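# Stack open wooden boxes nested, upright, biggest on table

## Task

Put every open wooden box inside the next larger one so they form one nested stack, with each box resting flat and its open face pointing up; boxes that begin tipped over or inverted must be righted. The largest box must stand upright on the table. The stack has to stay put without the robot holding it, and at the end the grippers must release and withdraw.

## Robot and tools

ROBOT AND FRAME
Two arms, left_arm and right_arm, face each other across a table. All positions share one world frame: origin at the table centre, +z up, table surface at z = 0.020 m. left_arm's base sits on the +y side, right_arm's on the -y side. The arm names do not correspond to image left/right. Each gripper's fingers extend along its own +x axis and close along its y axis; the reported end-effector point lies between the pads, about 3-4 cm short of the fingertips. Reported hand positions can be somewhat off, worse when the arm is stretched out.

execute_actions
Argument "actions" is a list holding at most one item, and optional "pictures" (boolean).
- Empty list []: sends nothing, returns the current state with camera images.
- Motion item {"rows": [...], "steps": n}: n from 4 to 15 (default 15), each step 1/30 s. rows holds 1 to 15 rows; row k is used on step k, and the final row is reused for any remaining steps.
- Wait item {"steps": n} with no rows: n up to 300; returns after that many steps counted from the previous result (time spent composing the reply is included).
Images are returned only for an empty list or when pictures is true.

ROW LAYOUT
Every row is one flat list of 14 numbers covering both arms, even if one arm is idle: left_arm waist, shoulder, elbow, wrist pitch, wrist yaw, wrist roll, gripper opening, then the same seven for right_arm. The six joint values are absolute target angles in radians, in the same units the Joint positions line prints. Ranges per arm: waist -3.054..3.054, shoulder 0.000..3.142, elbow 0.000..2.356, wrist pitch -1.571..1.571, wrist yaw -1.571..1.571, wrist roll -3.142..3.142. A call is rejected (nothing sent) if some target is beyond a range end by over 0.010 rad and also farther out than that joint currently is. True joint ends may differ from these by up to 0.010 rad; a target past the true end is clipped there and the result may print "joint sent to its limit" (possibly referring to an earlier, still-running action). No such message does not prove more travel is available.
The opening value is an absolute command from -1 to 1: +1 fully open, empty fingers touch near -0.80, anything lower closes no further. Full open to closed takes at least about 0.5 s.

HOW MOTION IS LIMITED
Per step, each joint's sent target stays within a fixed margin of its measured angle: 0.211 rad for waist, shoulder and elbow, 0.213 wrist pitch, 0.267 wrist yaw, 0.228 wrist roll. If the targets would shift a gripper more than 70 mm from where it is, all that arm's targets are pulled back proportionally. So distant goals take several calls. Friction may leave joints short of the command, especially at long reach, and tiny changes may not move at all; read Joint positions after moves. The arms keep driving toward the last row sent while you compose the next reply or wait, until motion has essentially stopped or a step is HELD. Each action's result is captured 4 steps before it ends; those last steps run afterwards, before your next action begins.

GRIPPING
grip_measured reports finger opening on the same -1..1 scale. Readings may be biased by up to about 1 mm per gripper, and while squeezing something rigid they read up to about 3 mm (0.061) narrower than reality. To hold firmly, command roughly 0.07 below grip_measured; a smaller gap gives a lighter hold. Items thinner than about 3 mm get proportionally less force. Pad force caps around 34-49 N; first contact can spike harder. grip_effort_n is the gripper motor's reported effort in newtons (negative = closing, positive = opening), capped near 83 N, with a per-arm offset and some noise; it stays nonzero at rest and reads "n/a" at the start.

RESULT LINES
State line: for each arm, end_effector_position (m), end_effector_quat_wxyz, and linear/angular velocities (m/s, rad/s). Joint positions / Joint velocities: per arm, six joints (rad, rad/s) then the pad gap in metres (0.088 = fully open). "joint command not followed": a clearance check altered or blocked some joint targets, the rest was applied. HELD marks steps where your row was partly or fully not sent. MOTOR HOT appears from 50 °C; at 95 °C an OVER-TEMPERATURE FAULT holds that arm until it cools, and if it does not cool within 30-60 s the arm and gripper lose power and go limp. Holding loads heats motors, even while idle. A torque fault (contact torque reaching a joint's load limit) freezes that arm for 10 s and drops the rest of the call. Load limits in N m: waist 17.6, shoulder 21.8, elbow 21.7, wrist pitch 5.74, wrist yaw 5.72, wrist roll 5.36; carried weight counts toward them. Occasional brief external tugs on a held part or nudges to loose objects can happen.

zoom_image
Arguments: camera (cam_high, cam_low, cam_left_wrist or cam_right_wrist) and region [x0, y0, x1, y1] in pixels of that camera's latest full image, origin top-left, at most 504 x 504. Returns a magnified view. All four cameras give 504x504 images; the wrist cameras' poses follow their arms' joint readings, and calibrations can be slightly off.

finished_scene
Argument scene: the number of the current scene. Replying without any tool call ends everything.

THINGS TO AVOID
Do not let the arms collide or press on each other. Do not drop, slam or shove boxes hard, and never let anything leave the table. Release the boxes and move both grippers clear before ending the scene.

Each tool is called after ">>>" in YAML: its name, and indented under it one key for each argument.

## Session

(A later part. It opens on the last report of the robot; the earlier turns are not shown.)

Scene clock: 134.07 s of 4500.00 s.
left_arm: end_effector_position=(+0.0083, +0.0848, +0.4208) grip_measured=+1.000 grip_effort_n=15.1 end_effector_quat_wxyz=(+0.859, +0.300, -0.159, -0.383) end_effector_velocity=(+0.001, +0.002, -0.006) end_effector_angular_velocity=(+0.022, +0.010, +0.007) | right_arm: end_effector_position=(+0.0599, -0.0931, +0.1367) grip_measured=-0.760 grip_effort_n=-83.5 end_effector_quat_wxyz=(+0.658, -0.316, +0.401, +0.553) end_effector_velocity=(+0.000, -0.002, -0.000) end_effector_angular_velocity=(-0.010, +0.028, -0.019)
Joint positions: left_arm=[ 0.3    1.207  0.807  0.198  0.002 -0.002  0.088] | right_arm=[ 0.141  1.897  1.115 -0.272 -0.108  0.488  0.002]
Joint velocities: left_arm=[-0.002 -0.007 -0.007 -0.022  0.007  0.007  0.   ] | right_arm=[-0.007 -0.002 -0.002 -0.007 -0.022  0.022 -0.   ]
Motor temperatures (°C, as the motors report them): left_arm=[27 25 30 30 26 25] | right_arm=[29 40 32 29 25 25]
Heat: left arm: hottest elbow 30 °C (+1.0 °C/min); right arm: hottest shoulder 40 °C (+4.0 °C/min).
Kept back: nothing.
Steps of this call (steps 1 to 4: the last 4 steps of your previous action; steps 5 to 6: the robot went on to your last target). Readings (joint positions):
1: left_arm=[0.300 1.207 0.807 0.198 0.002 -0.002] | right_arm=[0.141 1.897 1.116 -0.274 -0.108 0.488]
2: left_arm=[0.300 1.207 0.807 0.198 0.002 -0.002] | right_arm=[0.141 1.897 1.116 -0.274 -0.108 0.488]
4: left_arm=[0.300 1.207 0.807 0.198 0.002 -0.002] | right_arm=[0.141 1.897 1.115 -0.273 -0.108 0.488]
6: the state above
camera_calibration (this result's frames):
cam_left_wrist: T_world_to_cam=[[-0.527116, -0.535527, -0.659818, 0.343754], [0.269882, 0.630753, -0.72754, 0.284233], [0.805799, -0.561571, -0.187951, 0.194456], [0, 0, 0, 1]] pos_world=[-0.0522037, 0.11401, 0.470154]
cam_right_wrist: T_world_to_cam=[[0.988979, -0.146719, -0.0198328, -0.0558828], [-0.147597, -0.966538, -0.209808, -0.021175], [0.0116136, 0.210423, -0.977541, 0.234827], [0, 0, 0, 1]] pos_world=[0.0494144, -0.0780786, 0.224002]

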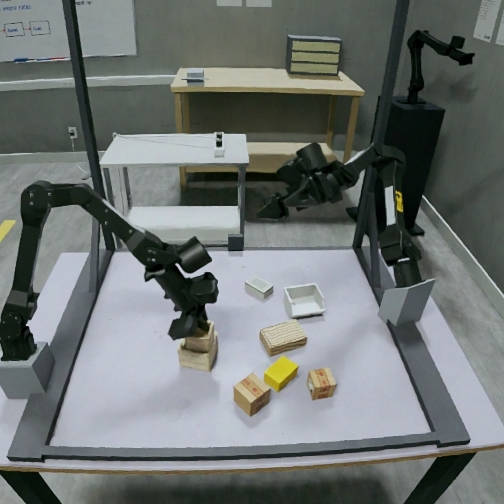

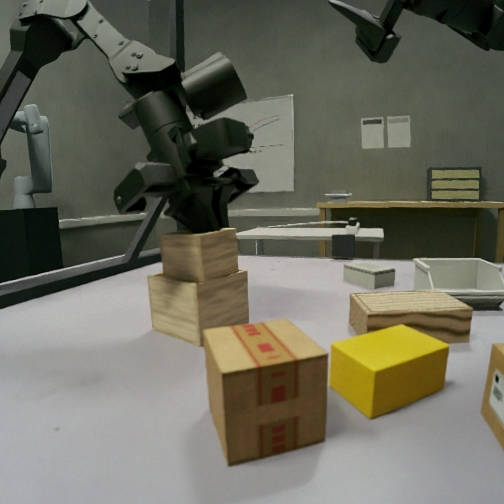

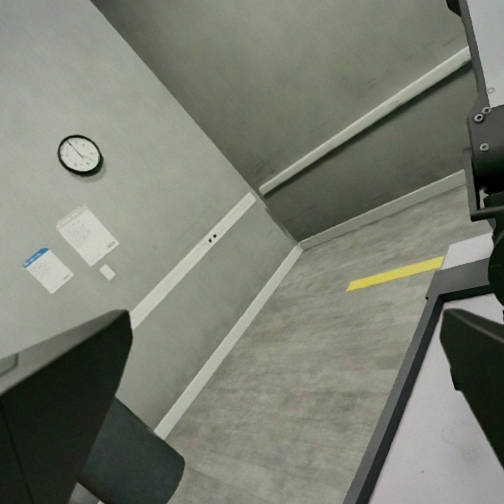

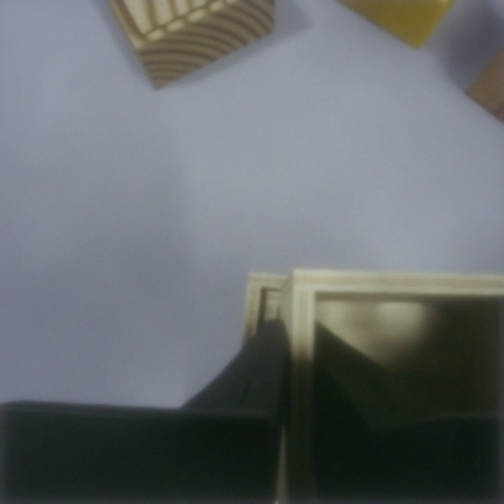

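>>> execute_actions:
  actions:
    - {"rows":[[0.3,1.2,0.8,0.2,0,0,1,0.146,1.93,1.065,-0.215,-0.107,0.49,-0.85]],"steps":12}

>>> execute_actions:
  actions:
    - {"steps":6}
  pictures: true

>>> zoom_image:
  camera: "cam_low"
  region: [120,180,280,340]

>>> zoom_image:
  camera: "cam_high"
  region: [140,280,260,380]

Scene clock: 134.57 s of 4500.00 s.
left_arm: end_effector_position=(+0.0083, +0.0848, +0.4208) grip_measured=+1.000 grip_effort_n=15.1 end_effector_quat_wxyz=(+0.859, +0.300, -0.159, -0.383) end_effector_velocity=(+0.004, +0.002, -0.005) end_effector_angular_velocity=(+0.018, +0.006, +0.021) | right_arm: end_effector_position=(+0.0613, -0.0906, +0.1337) grip_measured=-0.760 grip_effort_n=-83.5 end_effector_quat_wxyz=(+0.661, -0.308, +0.393, +0.560) end_effector_velocity=(+0.003, +0.000, -0.003) end_effector_angular_velocity=(+0.023, -0.006, +0.007)
Joint positions: left_arm=[ 0.3    1.207  0.807  0.198  0.002 -0.002  0.088] | right_arm=[ 0.141  1.901  1.092 -0.219 -0.102  0.488  0.002]
Joint velocities: left_arm=[-0.002  0.002 -0.002 -0.022 -0.007  0.007  0.   ] | right_arm=[-0.002 -0.002 -0.032  0.051  0.007 -0.007 -0.   ]
Motor temperatures (°C, as the motors report them): left_arm=[27 25 30 30 26 25] | right_arm=[29 40 32 29 25 25]
Heat: left arm: hottest elbow 30 °C (+1.0 °C/min); right arm: hottest shoulder 40 °C (+3.0 °C/min).
Steps of this call (steps 1 to 7: the robot went on to your last target; steps 8 to 15: the first 8 steps of this action). Readings (joint positions):
8: left_arm=[0.300 1.207 0.807 0.198 0.002 -0.002] | right_arm=[0.141 1.898 1.111 -0.264 -0.108 0.488]
9: left_arm=[0.300 1.207 0.807 0.198 0.002 -0.002] | right_arm=[0.141 1.899 1.105 -0.247 -0.108 0.488]
11: left_arm=[0.300 1.207 0.807 0.198 0.002 -0.002] | right_arm=[0.141 1.901 1.097 -0.231 -0.104 0.488]
15: the state above

Scene clock: 134.77 s of 4500.00 s.
left_arm: end_effector_position=(+0.0083, +0.0848, +0.4208) grip_measured=+1.000 grip_effort_n=15.1 end_effector_quat_wxyz=(+0.859, +0.300, -0.159, -0.383) end_effector_velocity=(-0.001, +0.001, +0.003) end_effector_angular_velocity=(-0.017, -0.004, -0.001) | right_arm: end_effector_position=(+0.0613, -0.0904, +0.1335) grip_measured=-0.760 grip_effort_n=-83.5 end_effector_quat_wxyz=(+0.661, -0.307, +0.392, +0.561) end_effector_velocity=(+0.002, -0.000, +0.000) end_effector_angular_velocity=(+0.002, +0.003, +0.003)
Joint positions: left_arm=[ 0.3    1.207  0.807  0.198  0.002 -0.002  0.088] | right_arm=[ 0.141  1.901  1.089 -0.214 -0.102  0.488  0.002]
Joint velocities: left_arm=[ 0.002 -0.007 -0.002  0.007 -0.007 -0.007  0.   ] | right_arm=[-0.007 -0.002 -0.007  0.007 -0.007 -0.007 -0.   ]
Motor temperatures (°C, as the motors report them): left_arm=[27 25 30 30 26 25] | right_arm=[29 40 32 29 25 25]
Heat: left arm: hottest elbow 30 °C (+1.0 °C/min); right arm: hottest shoulder 40 °C (+3.0 °C/min).
Kept back: nothing.
Steps of this call (steps 1 to 4: the last 4 steps of your previous action; steps 5 to 6: the robot went on to your last target). Readings (joint positions):
1: left_arm=[0.300 1.207 0.807 0.198 0.002 -0.002] | right_arm=[0.141 1.901 1.091 -0.217 -0.102 0.488]
2: left_arm=[0.300 1.207 0.807 0.198 0.002 -0.002] | right_arm=[0.141 1.901 1.090 -0.216 -0.102 0.488]
4: left_arm=[0.300 1.207 0.807 0.198 0.002 -0.002] | right_arm=[0.141 1.901 1.090 -0.215 -0.102 0.488]
6: the state above
camera_calibration (this result's frames):
cam_left_wrist: T_world_to_cam=[[-0.527116, -0.535527, -0.659818, 0.343754], [0.269882, 0.630753, -0.72754, 0.284233], [0.805799, -0.561571, -0.187951, 0.194456], [0, 0, 0, 1]] pos_world=[-0.0522037, 0.11401, 0.470154]
cam_right_wrist: T_world_to_cam=[[0.989804, -0.140365, -0.0242073, -0.0558682], [-0.142077, -0.960871, -0.237784, -0.0151166], [0.0101164, 0.238799, -0.971016, 0.232915], [0, 0, 0, 1]] pos_world=[0.0507946, -0.077987, 0.221217]

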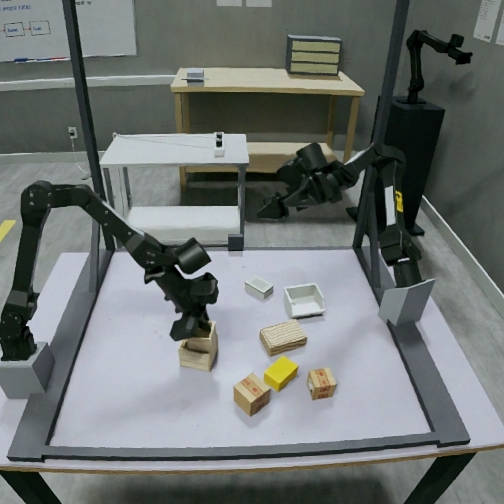

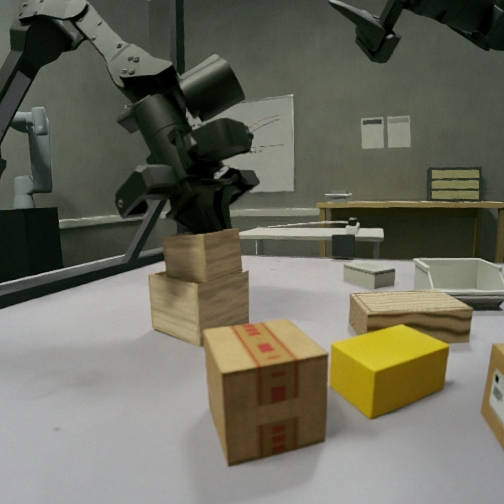

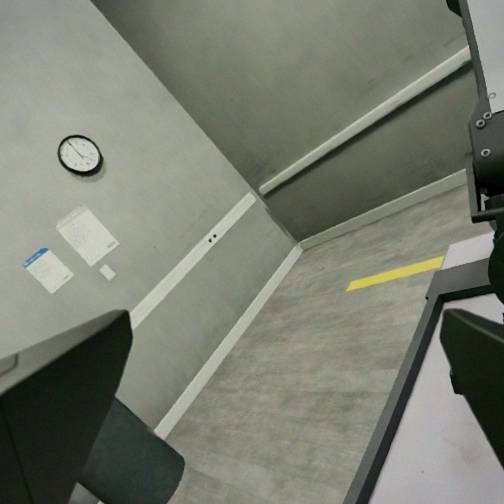

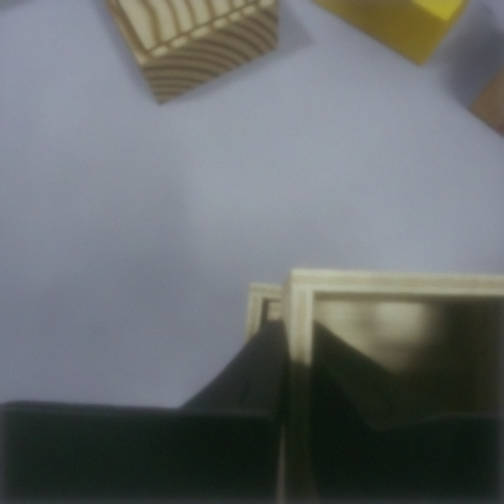

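Region (120, 180, 280, 340) of cam_low's 504x504 image, scaled by 3.150, with more detail than that image has.

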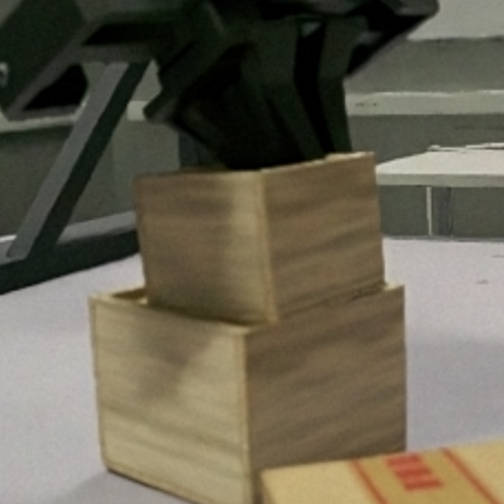

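Region (140, 280, 260, 380) of cam_high's 504x504 image, scaled by 4.200, with more detail than that image has.

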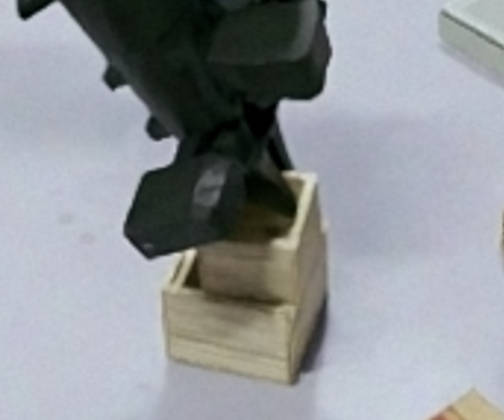

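>>> execute_actions:
  actions:
    - {"rows":[[0.3,1.2,0.8,0.2,0,0,1,0.142,1.87,1.095,-0.25,-0.107,0.49,-0.85]],"steps":12}

>>> execute_actions:
  actions:
    - {"steps":6}
  pictures: true

>>> zoom_image:
  camera: "cam_high"
  region: [140,280,260,380]

Scene clock: 135.23 s of 4500.00 s.
left_arm: end_effector_position=(+0.0083, +0.0848, +0.4208) grip_measured=+1.000 grip_effort_n=14.7 end_effector_quat_wxyz=(+0.859, +0.300, -0.159, -0.383) end_effector_velocity=(-0.000, +0.002, -0.004) end_effector_angular_velocity=(+0.010, +0.018, +0.003) | right_arm: end_effector_position=(+0.0612, -0.0950, +0.1368) grip_measured=-0.760 grip_effort_n=-83.5 end_effector_quat_wxyz=(+0.661, -0.312, +0.396, +0.556) end_effector_velocity=(+0.003, -0.008, +0.003) end_effector_angular_velocity=(-0.030, -0.003, -0.007)
Joint positions: left_arm=[ 0.3    1.207  0.807  0.198  0.002 -0.002  0.088] | right_arm=[ 0.141  1.884  1.089 -0.244 -0.102  0.488  0.002]
Joint velocities: left_arm=[-0.002 -0.007 -0.002 -0.022  0.007 -0.007  0.   ] | right_arm=[-0.007 -0.022 -0.002 -0.051 -0.007 -0.007 -0.   ]
Motor temperatures (°C, as the motors report them): left_arm=[27 25 30 30 26 25] | right_arm=[29 40 32 29 25 25]
Heat: left arm: hottest elbow 30 °C (+1.0 °C/min); right arm: hottest shoulder 40 °C (+3.0 °C/min).
Steps of this call (steps 1 to 6: the robot went on to your last target; steps 7 to 14: the first 8 steps of this action). Readings (joint positions):
7: left_arm=[0.300 1.207 0.807 0.198 0.002 -0.002] | right_arm=[0.141 1.898 1.089 -0.214 -0.102 0.488]
8: left_arm=[0.300 1.207 0.807 0.198 0.002 -0.002] | right_arm=[0.141 1.894 1.089 -0.221 -0.102 0.488]
10: left_arm=[0.300 1.207 0.807 0.198 0.002 -0.002] | right_arm=[0.141 1.888 1.089 -0.235 -0.102 0.488]
14: the state above

Scene clock: 135.43 s of 4500.00 s.
left_arm: end_effector_position=(+0.0083, +0.0848, +0.4208) grip_measured=+1.000 grip_effort_n=15.1 end_effector_quat_wxyz=(+0.859, +0.300, -0.159, -0.383) end_effector_velocity=(+0.004, +0.004, -0.002) end_effector_angular_velocity=(+0.008, -0.002, +0.029) | right_arm: end_effector_position=(+0.0610, -0.0953, +0.1377) grip_measured=-0.760 grip_effort_n=-83.5 end_effector_quat_wxyz=(+0.661, -0.312, +0.396, +0.556) end_effector_velocity=(-0.002, -0.005, +0.001) end_effector_angular_velocity=(-0.017, +0.020, -0.002)
Joint positions: left_arm=[ 0.3    1.207  0.807  0.198  0.002 -0.002  0.088] | right_arm=[ 0.141  1.881  1.089 -0.247 -0.102  0.488  0.002]
Joint velocities: left_arm=[-0.002 -0.002 -0.002 -0.022 -0.022  0.007  0.   ] | right_arm=[-0.002 -0.012 -0.002 -0.022 -0.022  0.007 -0.   ]
Motor temperatures (°C, as the motors report them): left_arm=[27 25 30 30 26 25] | right_arm=[29 40 32 29 25 25]
Heat: left arm: hottest elbow 30 °C (+1.0 °C/min); right arm: hottest shoulder 40 °C (+3.0 °C/min).
Kept back: nothing.
Steps of this call (steps 1 to 4: the last 4 steps of your previous action; steps 5 to 6: the robot went on to your last target). Readings (joint positions):
1: left_arm=[0.300 1.207 0.807 0.198 0.002 -0.002] | right_arm=[0.141 1.883 1.089 -0.245 -0.102 0.488]
2: left_arm=[0.300 1.207 0.807 0.198 0.002 -0.002] | right_arm=[0.141 1.883 1.089 -0.246 -0.102 0.488]
4: left_arm=[0.300 1.207 0.807 0.198 0.002 -0.002] | right_arm=[0.141 1.882 1.089 -0.247 -0.102 0.488]
6: the state above
camera_calibration (this result's frames):
cam_left_wrist: T_world_to_cam=[[-0.527116, -0.535527, -0.659818, 0.343754], [0.269882, 0.630753, -0.72754, 0.284233], [0.805799, -0.561571, -0.187951, 0.194456], [0, 0, 0, 1]] pos_world=[-0.0522037, 0.11401, 0.470154]
cam_right_wrist: T_world_to_cam=[[0.989289, -0.144588, -0.0200496, -0.0570247], [-0.145368, -0.963393, -0.22526, -0.0206933], [0.0132542, 0.225762, -0.974092, 0.23709], [0, 0, 0, 1]] pos_world=[0.0502633, -0.0817067, 0.225143]

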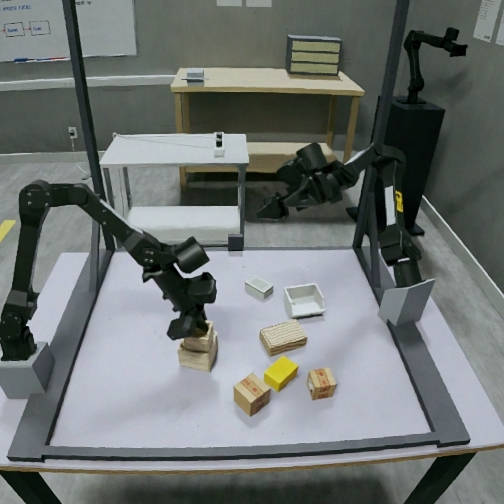

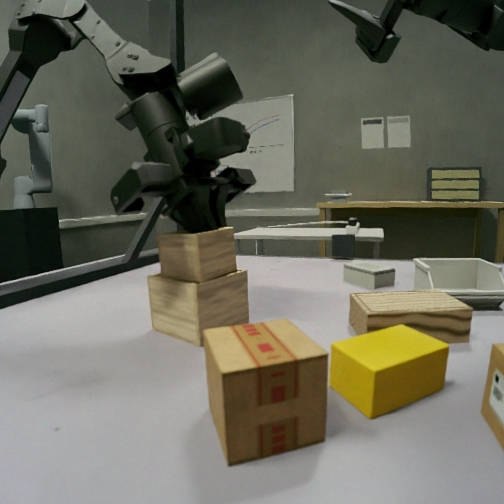

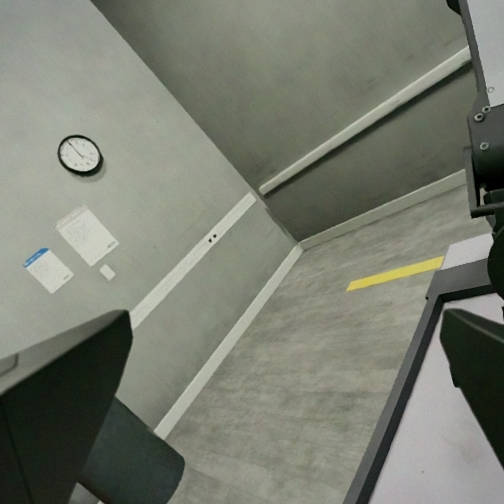

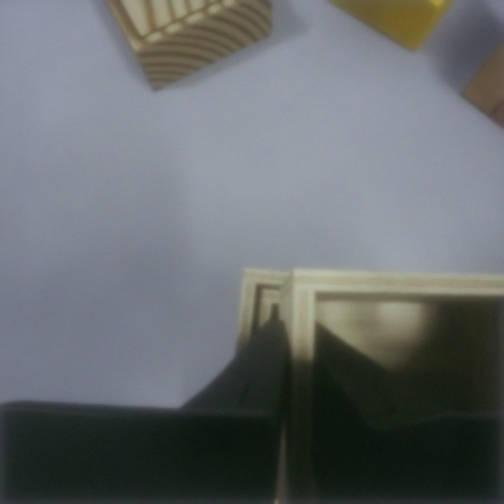

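Region (140, 280, 260, 380) of cam_high's 504x504 image, scaled by 4.200, with more detail than that image has.

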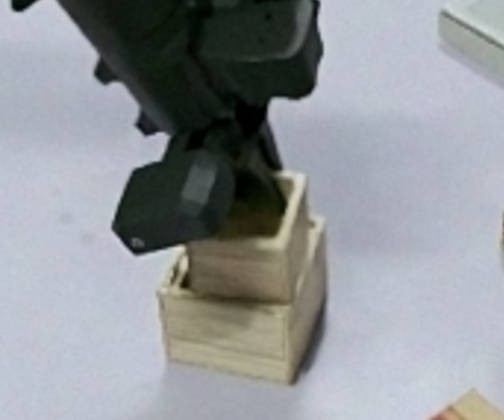

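>>> execute_actions:
  actions:
    - {"rows":[[0.3,1.2,0.8,0.2,0,0,1,0.152,1.915,1.045,-0.19,-0.107,0.49,-0.85]],"steps":12}

>>> execute_actions:
  actions:
    - {"steps":6}
  pictures: true

>>> zoom_image:
  camera: "cam_high"
  region: [140,280,260,380]

>>> zoom_image:
  camera: "cam_low"
  region: [120,180,280,340]

Scene clock: 135.93 s of 4500.00 s.
left_arm: end_effector_position=(+0.0083, +0.0848, +0.4208) grip_measured=+1.000 grip_effort_n=15.1 end_effector_quat_wxyz=(+0.859, +0.300, -0.159, -0.383) end_effector_velocity=(+0.000, +0.002, -0.002) end_effector_angular_velocity=(-0.012, +0.018, +0.008) | right_arm: end_effector_position=(+0.0602, -0.0928, +0.1340) grip_measured=-0.760 grip_effort_n=-83.5 end_effector_quat_wxyz=(+0.661, -0.305, +0.389, +0.565) end_effector_velocity=(-0.000, -0.000, -0.006) end_effector_angular_velocity=(+0.009, +0.018, +0.019)
Joint positions: left_arm=[ 0.3    1.207  0.807  0.198  0.002 -0.002  0.088] | right_arm=[ 0.145  1.888  1.069 -0.195 -0.101  0.488  0.002]
Joint velocities: left_arm=[-0.002 -0.007 -0.007 -0.007 -0.007 -0.022  0.   ] | right_arm=[-0.002  0.007 -0.027  0.051 -0.022 -0.007  0.   ]
Motor temperatures (°C, as the motors report them): left_arm=[27 25 30 30 26 25] | right_arm=[29 40 32 29 25 25]
Heat: left arm: hottest elbow 30 °C (+1.0 °C/min); right arm: hottest shoulder 40 °C (+3.0 °C/min).
Steps of this call (steps 1 to 7: the robot went on to your last target; steps 8 to 15: the first 8 steps of this action). Readings (joint positions):
8: left_arm=[0.300 1.207 0.807 0.198 0.002 -0.002] | right_arm=[0.141 1.881 1.087 -0.243 -0.102 0.488]
9: left_arm=[0.300 1.207 0.807 0.198 0.002 -0.002] | right_arm=[0.142 1.882 1.082 -0.229 -0.102 0.488]
11: left_arm=[0.300 1.207 0.807 0.198 0.002 -0.002] | right_arm=[0.145 1.887 1.075 -0.210 -0.102 0.488]
15: the state above

Scene clock: 136.13 s of 4500.00 s.
left_arm: end_effector_position=(+0.0083, +0.0848, +0.4208) grip_measured=+1.000 grip_effort_n=15.1 end_effector_quat_wxyz=(+0.859, +0.300, -0.159, -0.383) end_effector_velocity=(-0.002, +0.001, +0.002) end_effector_angular_velocity=(-0.008, +0.002, +0.002) | right_arm: end_effector_position=(+0.0604, -0.0926, +0.1337) grip_measured=-0.760 grip_effort_n=-83.5 end_effector_quat_wxyz=(+0.661, -0.304, +0.388, +0.565) end_effector_velocity=(-0.001, -0.004, -0.002) end_effector_angular_velocity=(-0.018, +0.012, +0.011)
Joint positions: left_arm=[ 0.3    1.207  0.807  0.198  0.002 -0.002  0.088] | right_arm=[ 0.145  1.888  1.067 -0.19  -0.1    0.488  0.002]
Joint velocities: left_arm=[-0.002 -0.007  0.002 -0.007 -0.007 -0.007  0.   ] | right_arm=[-0.002 -0.002 -0.007 -0.007 -0.022 -0.007  0.   ]
Motor temperatures (°C, as the motors report them): left_arm=[27 25 30 30 26 25] | right_arm=[29 40 32 29 25 25]
Heat: left arm: hottest elbow 30 °C (+1.0 °C/min); right arm: hottest shoulder 40 °C (+3.0 °C/min).
Kept back: nothing.
Steps of this call (steps 1 to 4: the last 4 steps of your previous action; steps 5 to 6: the robot went on to your last target). Readings (joint positions):
1: left_arm=[0.300 1.207 0.807 0.198 0.002 -0.002] | right_arm=[0.145 1.888 1.069 -0.193 -0.101 0.488]
2: left_arm=[0.300 1.207 0.807 0.198 0.002 -0.002] | right_arm=[0.145 1.888 1.068 -0.192 -0.100 0.488]
4: left_arm=[0.300 1.207 0.807 0.198 0.002 -0.002] | right_arm=[0.145 1.888 1.067 -0.191 -0.100 0.488]
6: the state above
camera_calibration (this result's frames):
cam_left_wrist: T_world_to_cam=[[-0.527116, -0.535527, -0.659818, 0.343754], [0.269882, 0.630753, -0.72754, 0.284233], [0.805799, -0.561571, -0.187951, 0.194456], [0, 0, 0, 1]] pos_world=[-0.0522037, 0.11401, 0.470154]
cam_right_wrist: T_world_to_cam=[[0.990676, -0.133514, -0.0271228, -0.0542584], [-0.136045, -0.958783, -0.249452, -0.0159433], [0.00730036, 0.250816, -0.968007, 0.234531], [0, 0, 0, 1]] pos_world=[0.0498713, -0.0813545, 0.221579]

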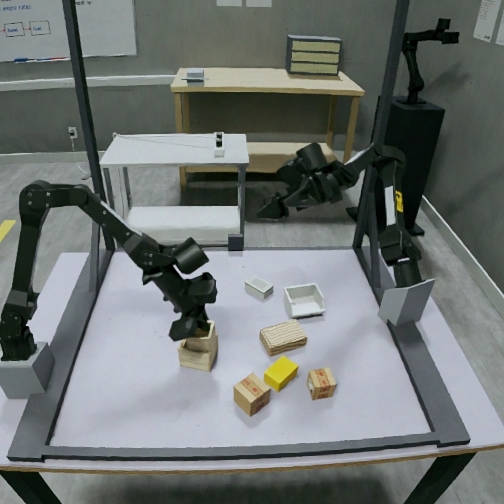

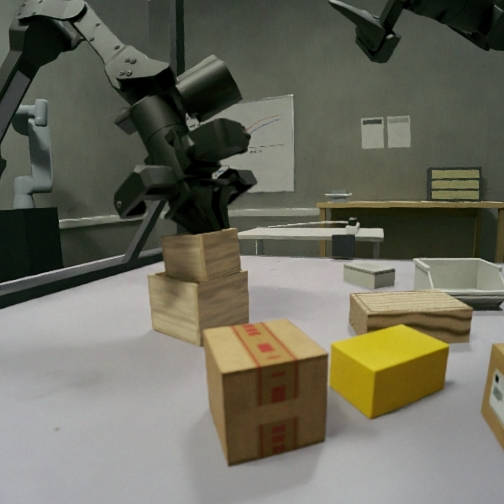

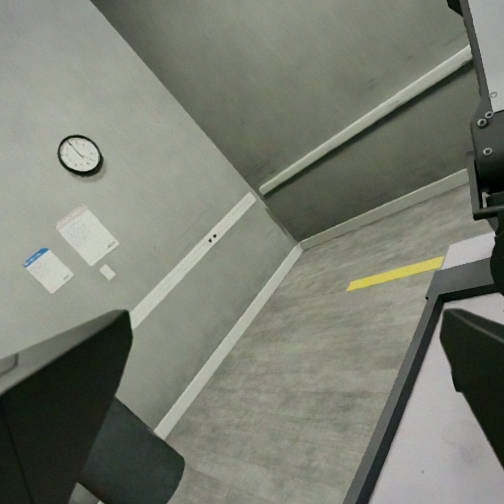

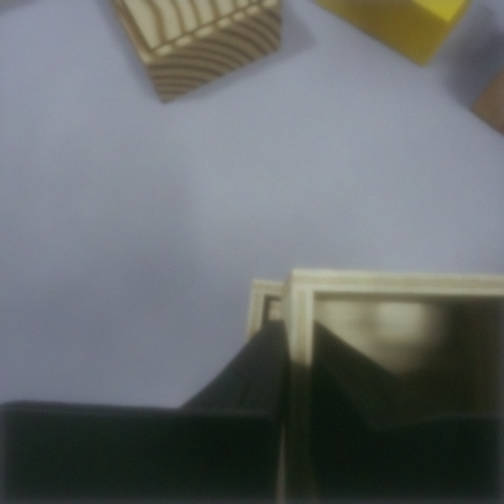

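Region (140, 280, 260, 380) of cam_high's 504x504 image, scaled by 4.200, with more detail than that image has.

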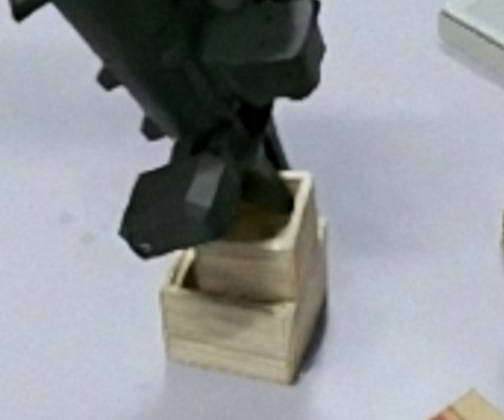

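Region (120, 180, 280, 340) of cam_low's 504x504 image, scaled by 3.150, with more detail than that image has.

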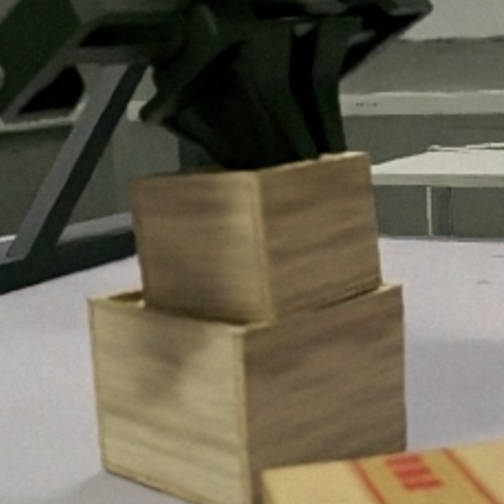

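>>> execute_actions:
  actions:
    - {"rows":[[0.3,1.2,0.8,0.2,0,0,1,0.150,1.915,1.06,-0.225,-0.107,0.49,-0.85]],"steps":12}

>>> execute_actions:
  actions:
    - {"rows":[[0.3,1.2,0.8,0.2,0,0,1,0.165,1.915,1.06,-0.225,-0.107,0.49,-0.85]],"steps":12}
  pictures: true

Scene clock: 136.57 s of 4500.00 s.
left_arm: end_effector_position=(+0.0083, +0.0848, +0.4208) grip_measured=+1.000 grip_effort_n=15.1 end_effector_quat_wxyz=(+0.859, +0.300, -0.159, -0.383) end_effector_velocity=(-0.001, -0.000, +0.001) end_effector_angular_velocity=(-0.001, -0.012, -0.001) | right_arm: end_effector_position=(+0.0611, -0.0948, +0.1329) grip_measured=-0.760 grip_effort_n=-83.5 end_effector_quat_wxyz=(+0.661, -0.309, +0.391, +0.561) end_effector_velocity=(+0.000, -0.003, +0.001) end_effector_angular_velocity=(-0.024, -0.009, +0.014)
Joint positions: left_arm=[ 0.3    1.207  0.807  0.198  0.002 -0.002  0.088] | right_arm=[ 0.145  1.888  1.07  -0.207 -0.1    0.487  0.002]
Joint velocities: left_arm=[-0.002 -0.002 -0.002  0.007 -0.007  0.007  0.   ] | right_arm=[-0.002 -0.002  0.012 -0.037 -0.007 -0.022 -0.   ]
Motor temperatures (°C, as the motors report them): left_arm=[27 25 30 30 26 25] | right_arm=[29 40 32 29 25 25]
Heat: left arm: hottest elbow 30 °C (+1.0 °C/min); right arm: hottest shoulder 40 °C (+3.0 °C/min).
Steps of this call (steps 1 to 5: the robot went on to your last target; steps 6 to 13: the first 8 steps of this action). Readings (joint positions):
6: left_arm=[0.300 1.207 0.807 0.198 0.002 -0.002] | right_arm=[0.145 1.888 1.066 -0.190 -0.100 0.488]
7: left_arm=[0.300 1.207 0.807 0.198 0.002 -0.002] | right_arm=[0.145 1.888 1.066 -0.193 -0.100 0.488]
9: left_arm=[0.300 1.207 0.807 0.198 0.002 -0.002] | right_arm=[0.145 1.888 1.067 -0.199 -0.100 0.488]
13: the state above

Scene clock: 136.97 s of 4500.00 s.
left_arm: end_effector_position=(+0.0083, +0.0848, +0.4208) grip_measured=+1.000 grip_effort_n=15.1 end_effector_quat_wxyz=(+0.859, +0.300, -0.159, -0.383) end_effector_velocity=(+0.002, +0.003, -0.004) end_effector_angular_velocity=(+0.005, +0.015, +0.018) | right_arm: end_effector_position=(+0.0605, -0.0955, +0.1324) grip_measured=-0.760 grip_effort_n=-83.5 end_effector_quat_wxyz=(+0.661, -0.311, +0.390, +0.560) end_effector_velocity=(-0.000, +0.002, +0.000) end_effector_angular_velocity=(+0.008, -0.008, +0.007)
Joint positions: left_arm=[ 0.3    1.207  0.807  0.198  0.002 -0.002  0.088] | right_arm=[ 0.148  1.888  1.071 -0.212 -0.095  0.487  0.002]
Joint velocities: left_arm=[-0.002 -0.002 -0.002 -0.022 -0.007 -0.007  0.   ] | right_arm=[ 0.002  0.002  0.002  0.007  0.007 -0.007  0.   ]
Motor temperatures (°C, as the motors report them): left_arm=[27 25 30 30 26 25] | right_arm=[29 40 32 29 25 25]
Heat: left arm: hottest elbow 30 °C (+1.0 °C/min); right arm: hottest shoulder 40 °C (+3.0 °C/min).
Steps of this call (steps 1 to 4: the last 4 steps of your previous action; steps 5 to 12: the first 8 steps of this action). Readings (joint positions):
5: left_arm=[0.300 1.207 0.807 0.198 0.002 -0.002] | right_arm=[0.145 1.888 1.071 -0.210 -0.100 0.487]
6: left_arm=[0.300 1.207 0.807 0.198 0.002 -0.002] | right_arm=[0.145 1.888 1.071 -0.211 -0.099 0.487]
8: left_arm=[0.300 1.207 0.807 0.198 0.002 -0.002] | right_arm=[0.147 1.888 1.071 -0.211 -0.096 0.487]
12: the state above
camera_calibration (this result's frames):
cam_left_wrist: T_world_to_cam=[[-0.527116, -0.535527, -0.659818, 0.343754], [0.269882, 0.630753, -0.72754, 0.284233], [0.805799, -0.561571, -0.187951, 0.194456], [0, 0, 0, 1]] pos_world=[-0.0522037, 0.11401, 0.470154]
cam_right_wrist: T_world_to_cam=[[0.990441, -0.136942, -0.0165397, -0.0564809], [-0.136976, -0.962317, -0.234914, -0.0211908], [0.0162531, 0.234934, -0.971875, 0.232451], [0, 0, 0, 1]] pos_world=[0.0492603, -0.0827375, 0.220002]

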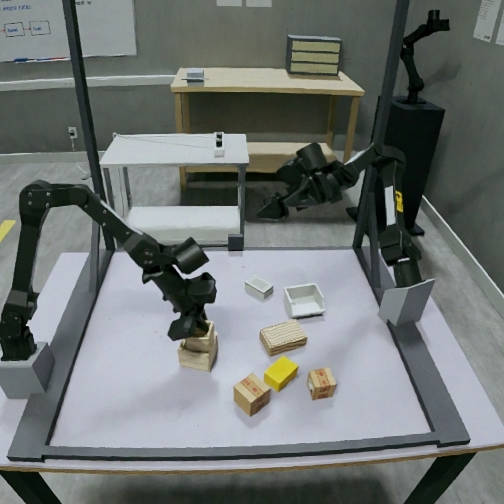

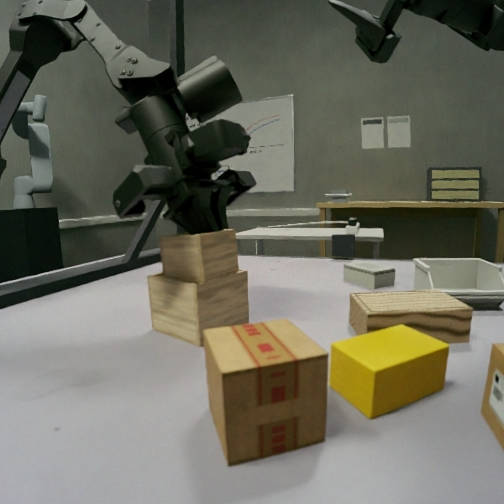

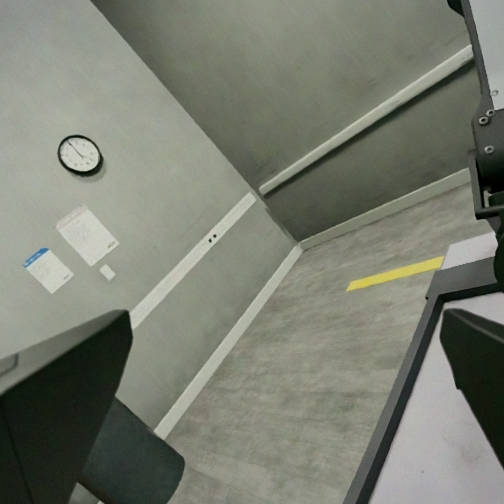

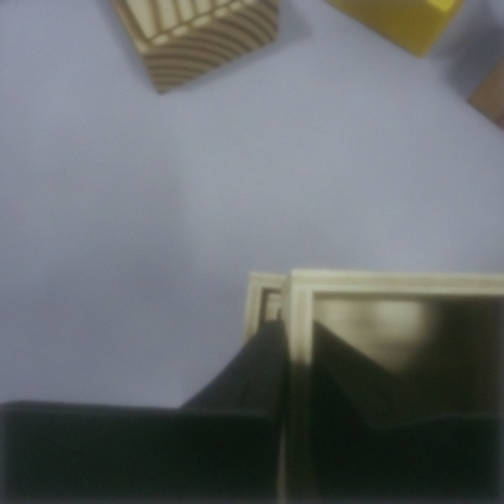

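>>> execute_actions:
  actions:
    - {"rows":[[0.3,1.2,0.8,0.2,0,0,1,0.150,1.89,1.07,-0.212,-0.10,0.49,-0.45]],"steps":15}

>>> execute_actions:
  actions:
    - {"rows":[[0.3,1.2,0.8,0.2,0,0,1,0.148,1.80,1.10,-0.27,-0.10,0.49,-0.45]],"steps":15}

>>> execute_actions:
  actions:
    - {"steps":6}
  pictures: true

>>> zoom_image:
  camera: "cam_high"
  region: [140,280,260,380]

Scene clock: 137.67 s of 4500.00 s.
left_arm: end_effector_position=(+0.0083, +0.0848, +0.4208) grip_measured=+1.000 grip_effort_n=15.1 end_effector_quat_wxyz=(+0.859, +0.300, -0.159, -0.383) end_effector_velocity=(+0.001, +0.001, -0.001) end_effector_angular_velocity=(-0.003, +0.007, +0.008) | right_arm: end_effector_position=(+0.0592, -0.0954, +0.1323) grip_measured=-0.471 grip_effort_n=18.4 end_effector_quat_wxyz=(+0.660, -0.311, +0.391, +0.561) end_effector_velocity=(-0.002, -0.000, -0.001) end_effector_angular_velocity=(-0.004, +0.015, +0.015)
Joint positions: left_arm=[ 0.3    1.207  0.807  0.198  0.002 -0.002  0.088] | right_arm=[ 0.15   1.888  1.072 -0.212 -0.098  0.488  0.016]
Joint velocities: left_arm=[-0.002 -0.002 -0.002 -0.007 -0.007 -0.007  0.   ] | right_arm=[-0.002  0.002 -0.002  0.007 -0.022 -0.007  0.007]
Motor temperatures (°C, as the motors report them): left_arm=[27 25 30 30 26 25] | right_arm=[29 40 31 29 25 25]
Heat: left arm: hottest elbow 30 °C (+1.0 °C/min); right arm: hottest shoulder 40 °C (+3.0 °C/min).
Steps of this call (steps 1 to 4: the last 4 steps of your previous action; steps 5 to 10: the robot went on to your last target; steps 11 to 21: the first 11 steps of this action). Readings (joint positions):
11: left_arm=[0.300 1.207 0.807 0.198 0.002 -0.002] | right_arm=[0.149 1.888 1.072 -0.212 -0.094 0.487]
12: left_arm=[0.300 1.207 0.807 0.198 0.002 -0.002] | right_arm=[0.149 1.888 1.072 -0.212 -0.096 0.488]
14: left_arm=[0.300 1.207 0.807 0.198 0.002 -0.002] | right_arm=[0.150 1.888 1.072 -0.218 -0.098 0.488]
18: left_arm=[0.300 1.207 0.807 0.198 0.002 -0.002] | right_arm=[0.150 1.888 1.072 -0.212 -0.098 0.488]
21: the state above

Scene clock: 138.17 s of 4500.00 s.
left_arm: end_effector_position=(+0.0083, +0.0848, +0.4208) grip_measured=+1.000 grip_effort_n=15.1 end_effector_quat_wxyz=(+0.859, +0.300, -0.159, -0.383) end_effector_velocity=(-0.002, -0.001, -0.001) end_effector_angular_velocity=(-0.003, +0.006, +0.001) | right_arm: end_effector_position=(+0.0484, -0.0936, +0.1660) grip_measured=-0.453 grip_effort_n=18.8 end_effector_quat_wxyz=(+0.661, -0.295, +0.378, +0.578) end_effector_velocity=(+0.007, -0.013, -0.006) end_effector_angular_velocity=(-0.068, -0.024, -0.022)
Joint positions: left_arm=[ 0.3    1.207  0.807  0.198  0.002 -0.002  0.088] | right_arm=[ 0.15   1.806  1.095 -0.264 -0.098  0.488  0.017]
Joint velocities: left_arm=[-0.007 -0.002  0.002 -0.007 -0.007 -0.007  0.   ] | right_arm=[-0.002 -0.002  0.002 -0.081  0.007 -0.007 -0.   ]
Motor temperatures (°C, as the motors report them): left_arm=[27 25 30 30 26 25] | right_arm=[29 40 32 29 25 25]
Heat: left arm: hottest elbow 30 °C (+1.0 °C/min); right arm: hottest shoulder 40 °C (+3.0 °C/min).
Steps of this call (steps 1 to 4: the last 4 steps of your previous action; steps 5 to 15: the first 11 steps of this action). Readings (joint positions):
5: left_arm=[0.300 1.207 0.807 0.198 0.002 -0.002] | right_arm=[0.150 1.883 1.073 -0.217 -0.098 0.488]
6: left_arm=[0.300 1.207 0.807 0.198 0.002 -0.002] | right_arm=[0.150 1.873 1.073 -0.235 -0.098 0.488]
8: left_arm=[0.300 1.207 0.807 0.198 0.002 -0.002] | right_arm=[0.150 1.846 1.074 -0.250 -0.098 0.488]
12: left_arm=[0.300 1.207 0.807 0.198 0.002 -0.002] | right_arm=[0.150 1.811 1.093 -0.258 -0.098 0.488]
15: the state above

Scene clock: 138.37 s of 4500.00 s.
left_arm: end_effector_position=(+0.0083, +0.0848, +0.4208) grip_measured=+1.000 grip_effort_n=15.1 end_effector_quat_wxyz=(+0.859, +0.300, -0.159, -0.383) end_effector_velocity=(+0.005, +0.003, -0.007) end_effector_angular_velocity=(+0.011, +0.020, +0.024) | right_arm: end_effector_position=(+0.0487, -0.0943, +0.1656) grip_measured=-0.453 grip_effort_n=18.4 end_effector_quat_wxyz=(+0.661, -0.296, +0.379, +0.577) end_effector_velocity=(+0.005, -0.006, -0.005) end_effector_angular_velocity=(-0.027, -0.016, -0.009)
Joint positions: left_arm=[ 0.3    1.207  0.807  0.198  0.002 -0.002  0.088] | right_arm=[ 0.15   1.806  1.095 -0.268 -0.098  0.488  0.017]
Joint velocities: left_arm=[-0.002  0.002 -0.007 -0.022 -0.007 -0.007  0.   ] | right_arm=[-0.002  0.002 -0.007 -0.022  0.007 -0.007 -0.   ]
Motor temperatures (°C, as the motors report them): left_arm=[27 25 30 30 26 25] | right_arm=[29 40 32 29 25 25]
Heat: left arm: hottest elbow 30 °C (+1.0 °C/min); right arm: hottest shoulder 40 °C (+3.0 °C/min).
Kept back: nothing.
Steps of this call (steps 1 to 4: the last 4 steps of your previous action; steps 5 to 6: the robot went on to your last target). Readings (joint positions):
1: left_arm=[0.300 1.207 0.807 0.198 0.002 -0.002] | right_arm=[0.150 1.806 1.095 -0.266 -0.098 0.488]
2: left_arm=[0.300 1.207 0.807 0.198 0.002 -0.002] | right_arm=[0.150 1.806 1.095 -0.268 -0.098 0.488]
4: left_arm=[0.300 1.207 0.807 0.198 0.002 -0.002] | right_arm=[0.150 1.806 1.095 -0.268 -0.098 0.488]
6: the state above
camera_calibration (this result's frames):
cam_left_wrist: T_world_to_cam=[[-0.527116, -0.535527, -0.659818, 0.343754], [0.269882, 0.630753, -0.72754, 0.284233], [0.805799, -0.561571, -0.187951, 0.194456], [0, 0, 0, 1]] pos_world=[-0.0522037, 0.11401, 0.470154]
cam_right_wrist: T_world_to_cam=[[0.992318, -0.118644, -0.0350644, -0.0393729], [-0.123716, -0.952641, -0.277795, -0.00649899], [-0.000445177, 0.279999, -0.96, 0.267685], [0, 0, 0, 1]] pos_world=[0.0383856, -0.085814, 0.253792]

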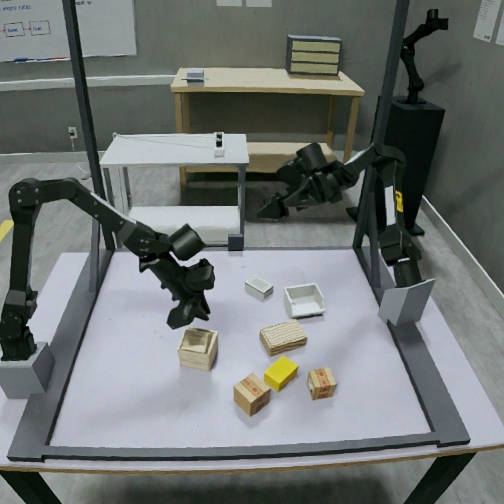

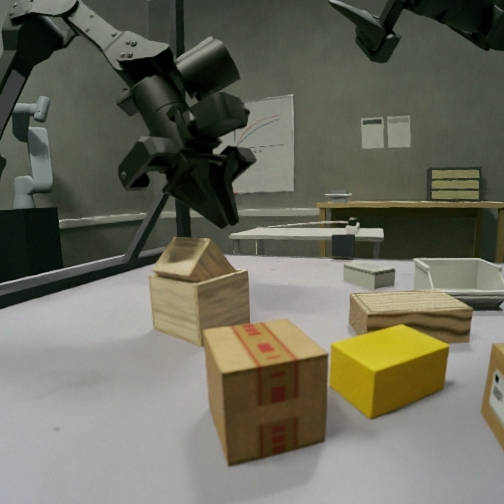

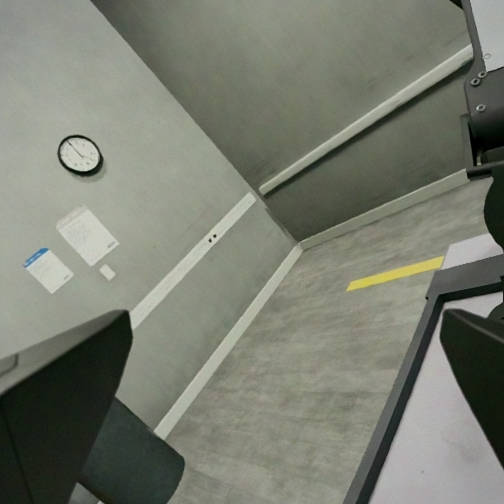

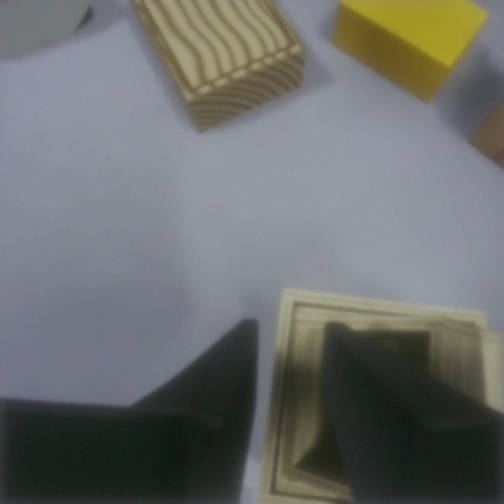

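Region (140, 280, 260, 380) of cam_high's 504x504 image, scaled by 4.200, with more detail than that image has.

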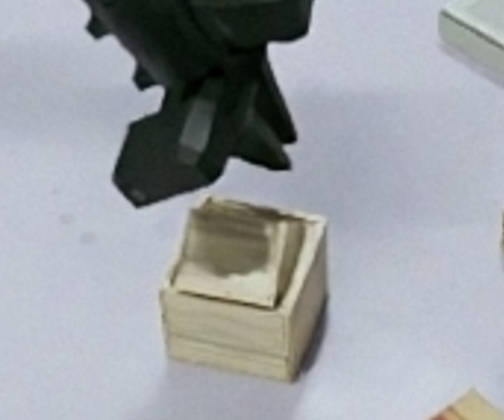

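>>> execute_actions:
  actions:
    - {"rows":[[0.3,1.2,0.8,0.2,0,0,1,0.30,2.0,1.6,-0.9,0.1,-0.3,-0.3]],"steps":15}

>>> execute_actions:
  actions:
    - {"rows":[[0.3,1.2,0.8,0.2,0,0,1,0.335,2.22,1.78,-1.36,0.284,-1.035,-0.3]],"steps":15}

>>> execute_actions:
  actions:
    - {"steps":20}
  pictures: true

Scene clock: 139.80 s of 4500.00 s.
left_arm: end_effector_position=(+0.0083, +0.0848, +0.4208) grip_measured=+1.000 grip_effort_n=15.1 end_effector_quat_wxyz=(+0.859, +0.300, -0.159, -0.383) end_effector_velocity=(+0.003, +0.002, -0.004) end_effector_angular_velocity=(+0.012, +0.001, +0.015) | right_arm: end_effector_position=(+0.0020, -0.0867, +0.1762) grip_measured=-0.310 grip_effort_n=17.9 end_effector_quat_wxyz=(+0.522, -0.592, +0.206, +0.579) end_effector_velocity=(-0.025, -0.000, +0.194) end_effector_angular_velocity=(-0.474, -0.724, +1.282)
Joint positions: left_arm=[ 0.3    1.207  0.807  0.198  0.002 -0.002  0.088] | right_arm=[ 0.3    1.983  1.539 -0.78   0.086 -0.073  0.024]
Joint velocities: left_arm=[-0.002  0.002 -0.007 -0.007 -0.007  0.007  0.   ] | right_arm=[-0.032 -0.056  0.745 -0.974  0.125 -1.546  0.003]
Motor temperatures (°C, as the motors report them): left_arm=[27 25 30 30 26 25] | right_arm=[29 40 32 29 25 25]
Heat: left arm: hottest elbow 30 °C (+1.0 °C/min); right arm: hottest shoulder 40 °C (+2.0 °C/min).
Steps of this call (steps 1 to 15: the robot went on to your last target; steps 16 to 32: nothing new was sent; steps 33 to 43: the first 11 steps of this action). Readings (joint positions):
33: left_arm=[0.300 1.207 0.807 0.198 0.002 -0.002] | right_arm=[0.156 1.822 1.114 -0.303 -0.072 0.457]
34: left_arm=[0.300 1.207 0.807 0.198 0.002 -0.002] | right_arm=[0.177 1.853 1.163 -0.359 -0.020 0.402]
36: left_arm=[0.300 1.207 0.807 0.198 0.002 -0.002] | right_arm=[0.230 1.922 1.262 -0.448 0.028 0.296]
40: left_arm=[0.300 1.207 0.807 0.198 0.002 -0.002] | right_arm=[0.296 1.981 1.432 -0.651 0.070 0.085]
43: the state above

Scene clock: 140.30 s of 4500.00 s.
left_arm: end_effector_position=(+0.0083, +0.0848, +0.4208) grip_measured=+1.000 grip_effort_n=15.1 end_effector_quat_wxyz=(+0.859, +0.300, -0.159, -0.383) end_effector_velocity=(-0.000, +0.000, +0.000) end_effector_angular_velocity=(+0.004, -0.007, +0.006) | right_arm: end_effector_position=(+0.0468, -0.1408, +0.1515) grip_measured=-0.303 grip_effort_n=18.4 end_effector_quat_wxyz=(+0.147, -0.877, +0.109, +0.444) end_effector_velocity=(+0.017, -0.040, +0.051) end_effector_angular_velocity=(-1.128, -0.079, +1.203)
Joint positions: left_arm=[ 0.3    1.207  0.807  0.198  0.002 -0.002  0.088] | right_arm=[ 0.332  2.206  1.75  -1.309  0.27  -0.797  0.024]
Joint velocities: left_arm=[-0.002 -0.002  0.002 -0.007 -0.007  0.007  0.   ] | right_arm=[-0.007  0.012  0.139 -0.403  0.081 -1.56   0.   ]
Motor temperatures (°C, as the motors report them): left_arm=[27 25 30 30 26 25] | right_arm=[29 40 32 29 25 25]
Heat: left arm: hottest elbow 30 °C (+1.0 °C/min); right arm: hottest shoulder 40 °C (+2.0 °C/min).
Steps of this call (steps 1 to 4: the last 4 steps of your previous action; steps 5 to 15: the first 11 steps of this action). Readings (joint positions):
5: left_arm=[0.300 1.207 0.807 0.198 0.002 -0.002] | right_arm=[0.301 2.003 1.602 -0.906 0.116 -0.269]
6: left_arm=[0.300 1.207 0.807 0.198 0.002 -0.002] | right_arm=[0.306 2.039 1.650 -0.961 0.166 -0.324]
8: left_arm=[0.300 1.207 0.807 0.198 0.002 -0.002] | right_arm=[0.316 2.113 1.723 -1.035 0.217 -0.428]
12: left_arm=[0.300 1.207 0.807 0.198 0.002 -0.002] | right_arm=[0.330 2.192 1.744 -1.237 0.258 -0.639]
15: the state above

Scene clock: 140.97 s of 4500.00 s.
left_arm: end_effector_position=(+0.0083, +0.0848, +0.4208) grip_measured=+1.000 grip_effort_n=15.1 end_effector_quat_wxyz=(+0.859, +0.300, -0.159, -0.383) end_effector_velocity=(+0.001, +0.002, -0.002) end_effector_angular_velocity=(-0.007, +0.023, +0.014) | right_arm: end_effector_position=(+0.0475, -0.1449, +0.1588) grip_measured=-0.303 grip_effort_n=18.4 end_effector_quat_wxyz=(+0.035, -0.893, +0.064, +0.444) end_effector_velocity=(+0.001, +0.001, +0.000) end_effector_angular_velocity=(+0.002, +0.010, -0.001)
Joint positions: left_arm=[ 0.3    1.207  0.807  0.198  0.002 -0.002  0.088] | right_arm=[ 0.332  2.206  1.771 -1.358  0.279 -1.032  0.024]
Joint velocities: left_arm=[-0.002 -0.002  0.002 -0.022 -0.007 -0.022  0.   ] | right_arm=[-0.007 -0.002 -0.002  0.007 -0.007 -0.007  0.   ]
Motor temperatures (°C, as the motors report them): left_arm=[27 25 30 30 26 25] | right_arm=[29 40 32 29 26 25]
Heat: left arm: hottest elbow 30 °C (+1.0 °C/min); right arm: hottest shoulder 40 °C (+2.0 °C/min).
Kept back: nothing.
Steps of this call (steps 1 to 4: the last 4 steps of your previous action; steps 5 to 20: the robot went on to your last target). Readings (joint positions):
1: left_arm=[0.300 1.207 0.807 0.198 0.002 -0.002] | right_arm=[0.332 2.206 1.756 -1.321 0.273 -0.850]
2: left_arm=[0.300 1.207 0.807 0.198 0.002 -0.002] | right_arm=[0.332 2.206 1.761 -1.331 0.275 -0.896]
4: left_arm=[0.300 1.207 0.807 0.198 0.002 -0.002] | right_arm=[0.332 2.206 1.770 -1.342 0.277 -0.957]
8: left_arm=[0.300 1.207 0.807 0.198 0.002 -0.002] | right_arm=[0.332 2.206 1.771 -1.354 0.278 -1.010]
20: the state above
camera_calibration (this result's frames):
cam_left_wrist: T_world_to_cam=[[-0.527116, -0.535527, -0.659818, 0.343754], [0.269882, 0.630753, -0.72754, 0.284233], [0.805799, -0.561571, -0.187951, 0.194456], [0, 0, 0, 1]] pos_world=[-0.0522037, 0.11401, 0.470154]
cam_right_wrist: T_world_to_cam=[[0.120097, 0.992305, -0.0301071, 0.157119], [0.592023, -0.0472416, 0.804536, -0.131471], [0.796923, -0.114447, -0.593141, 0.122001], [0, 0, 0, 1]] pos_world=[-0.0382609, -0.148158, 0.182868]

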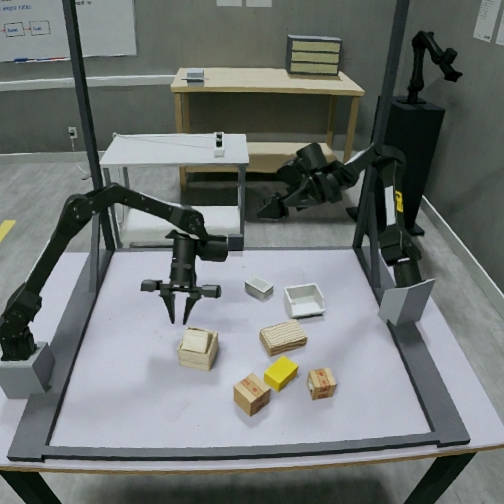

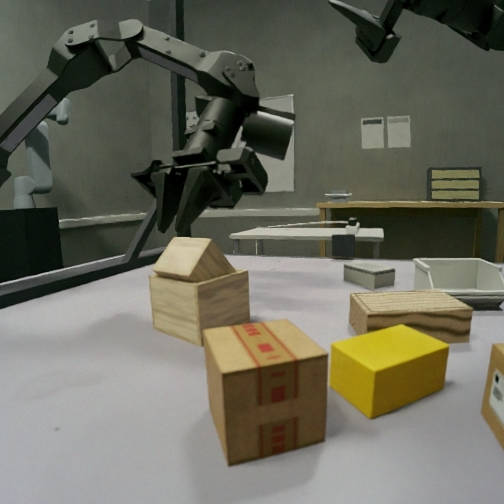

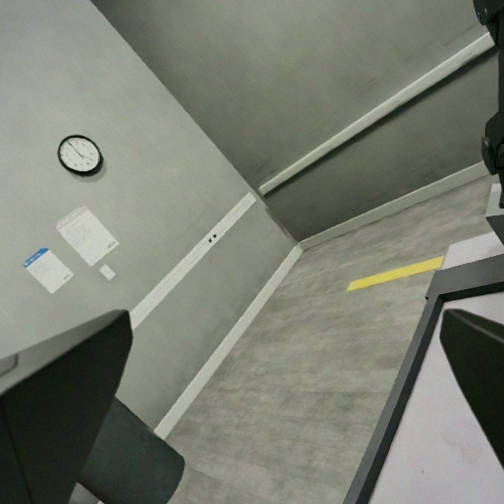

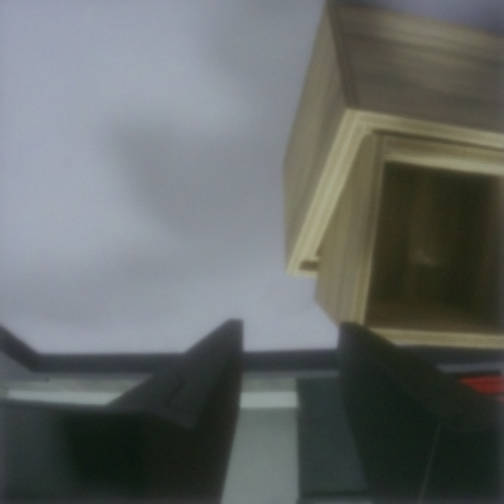

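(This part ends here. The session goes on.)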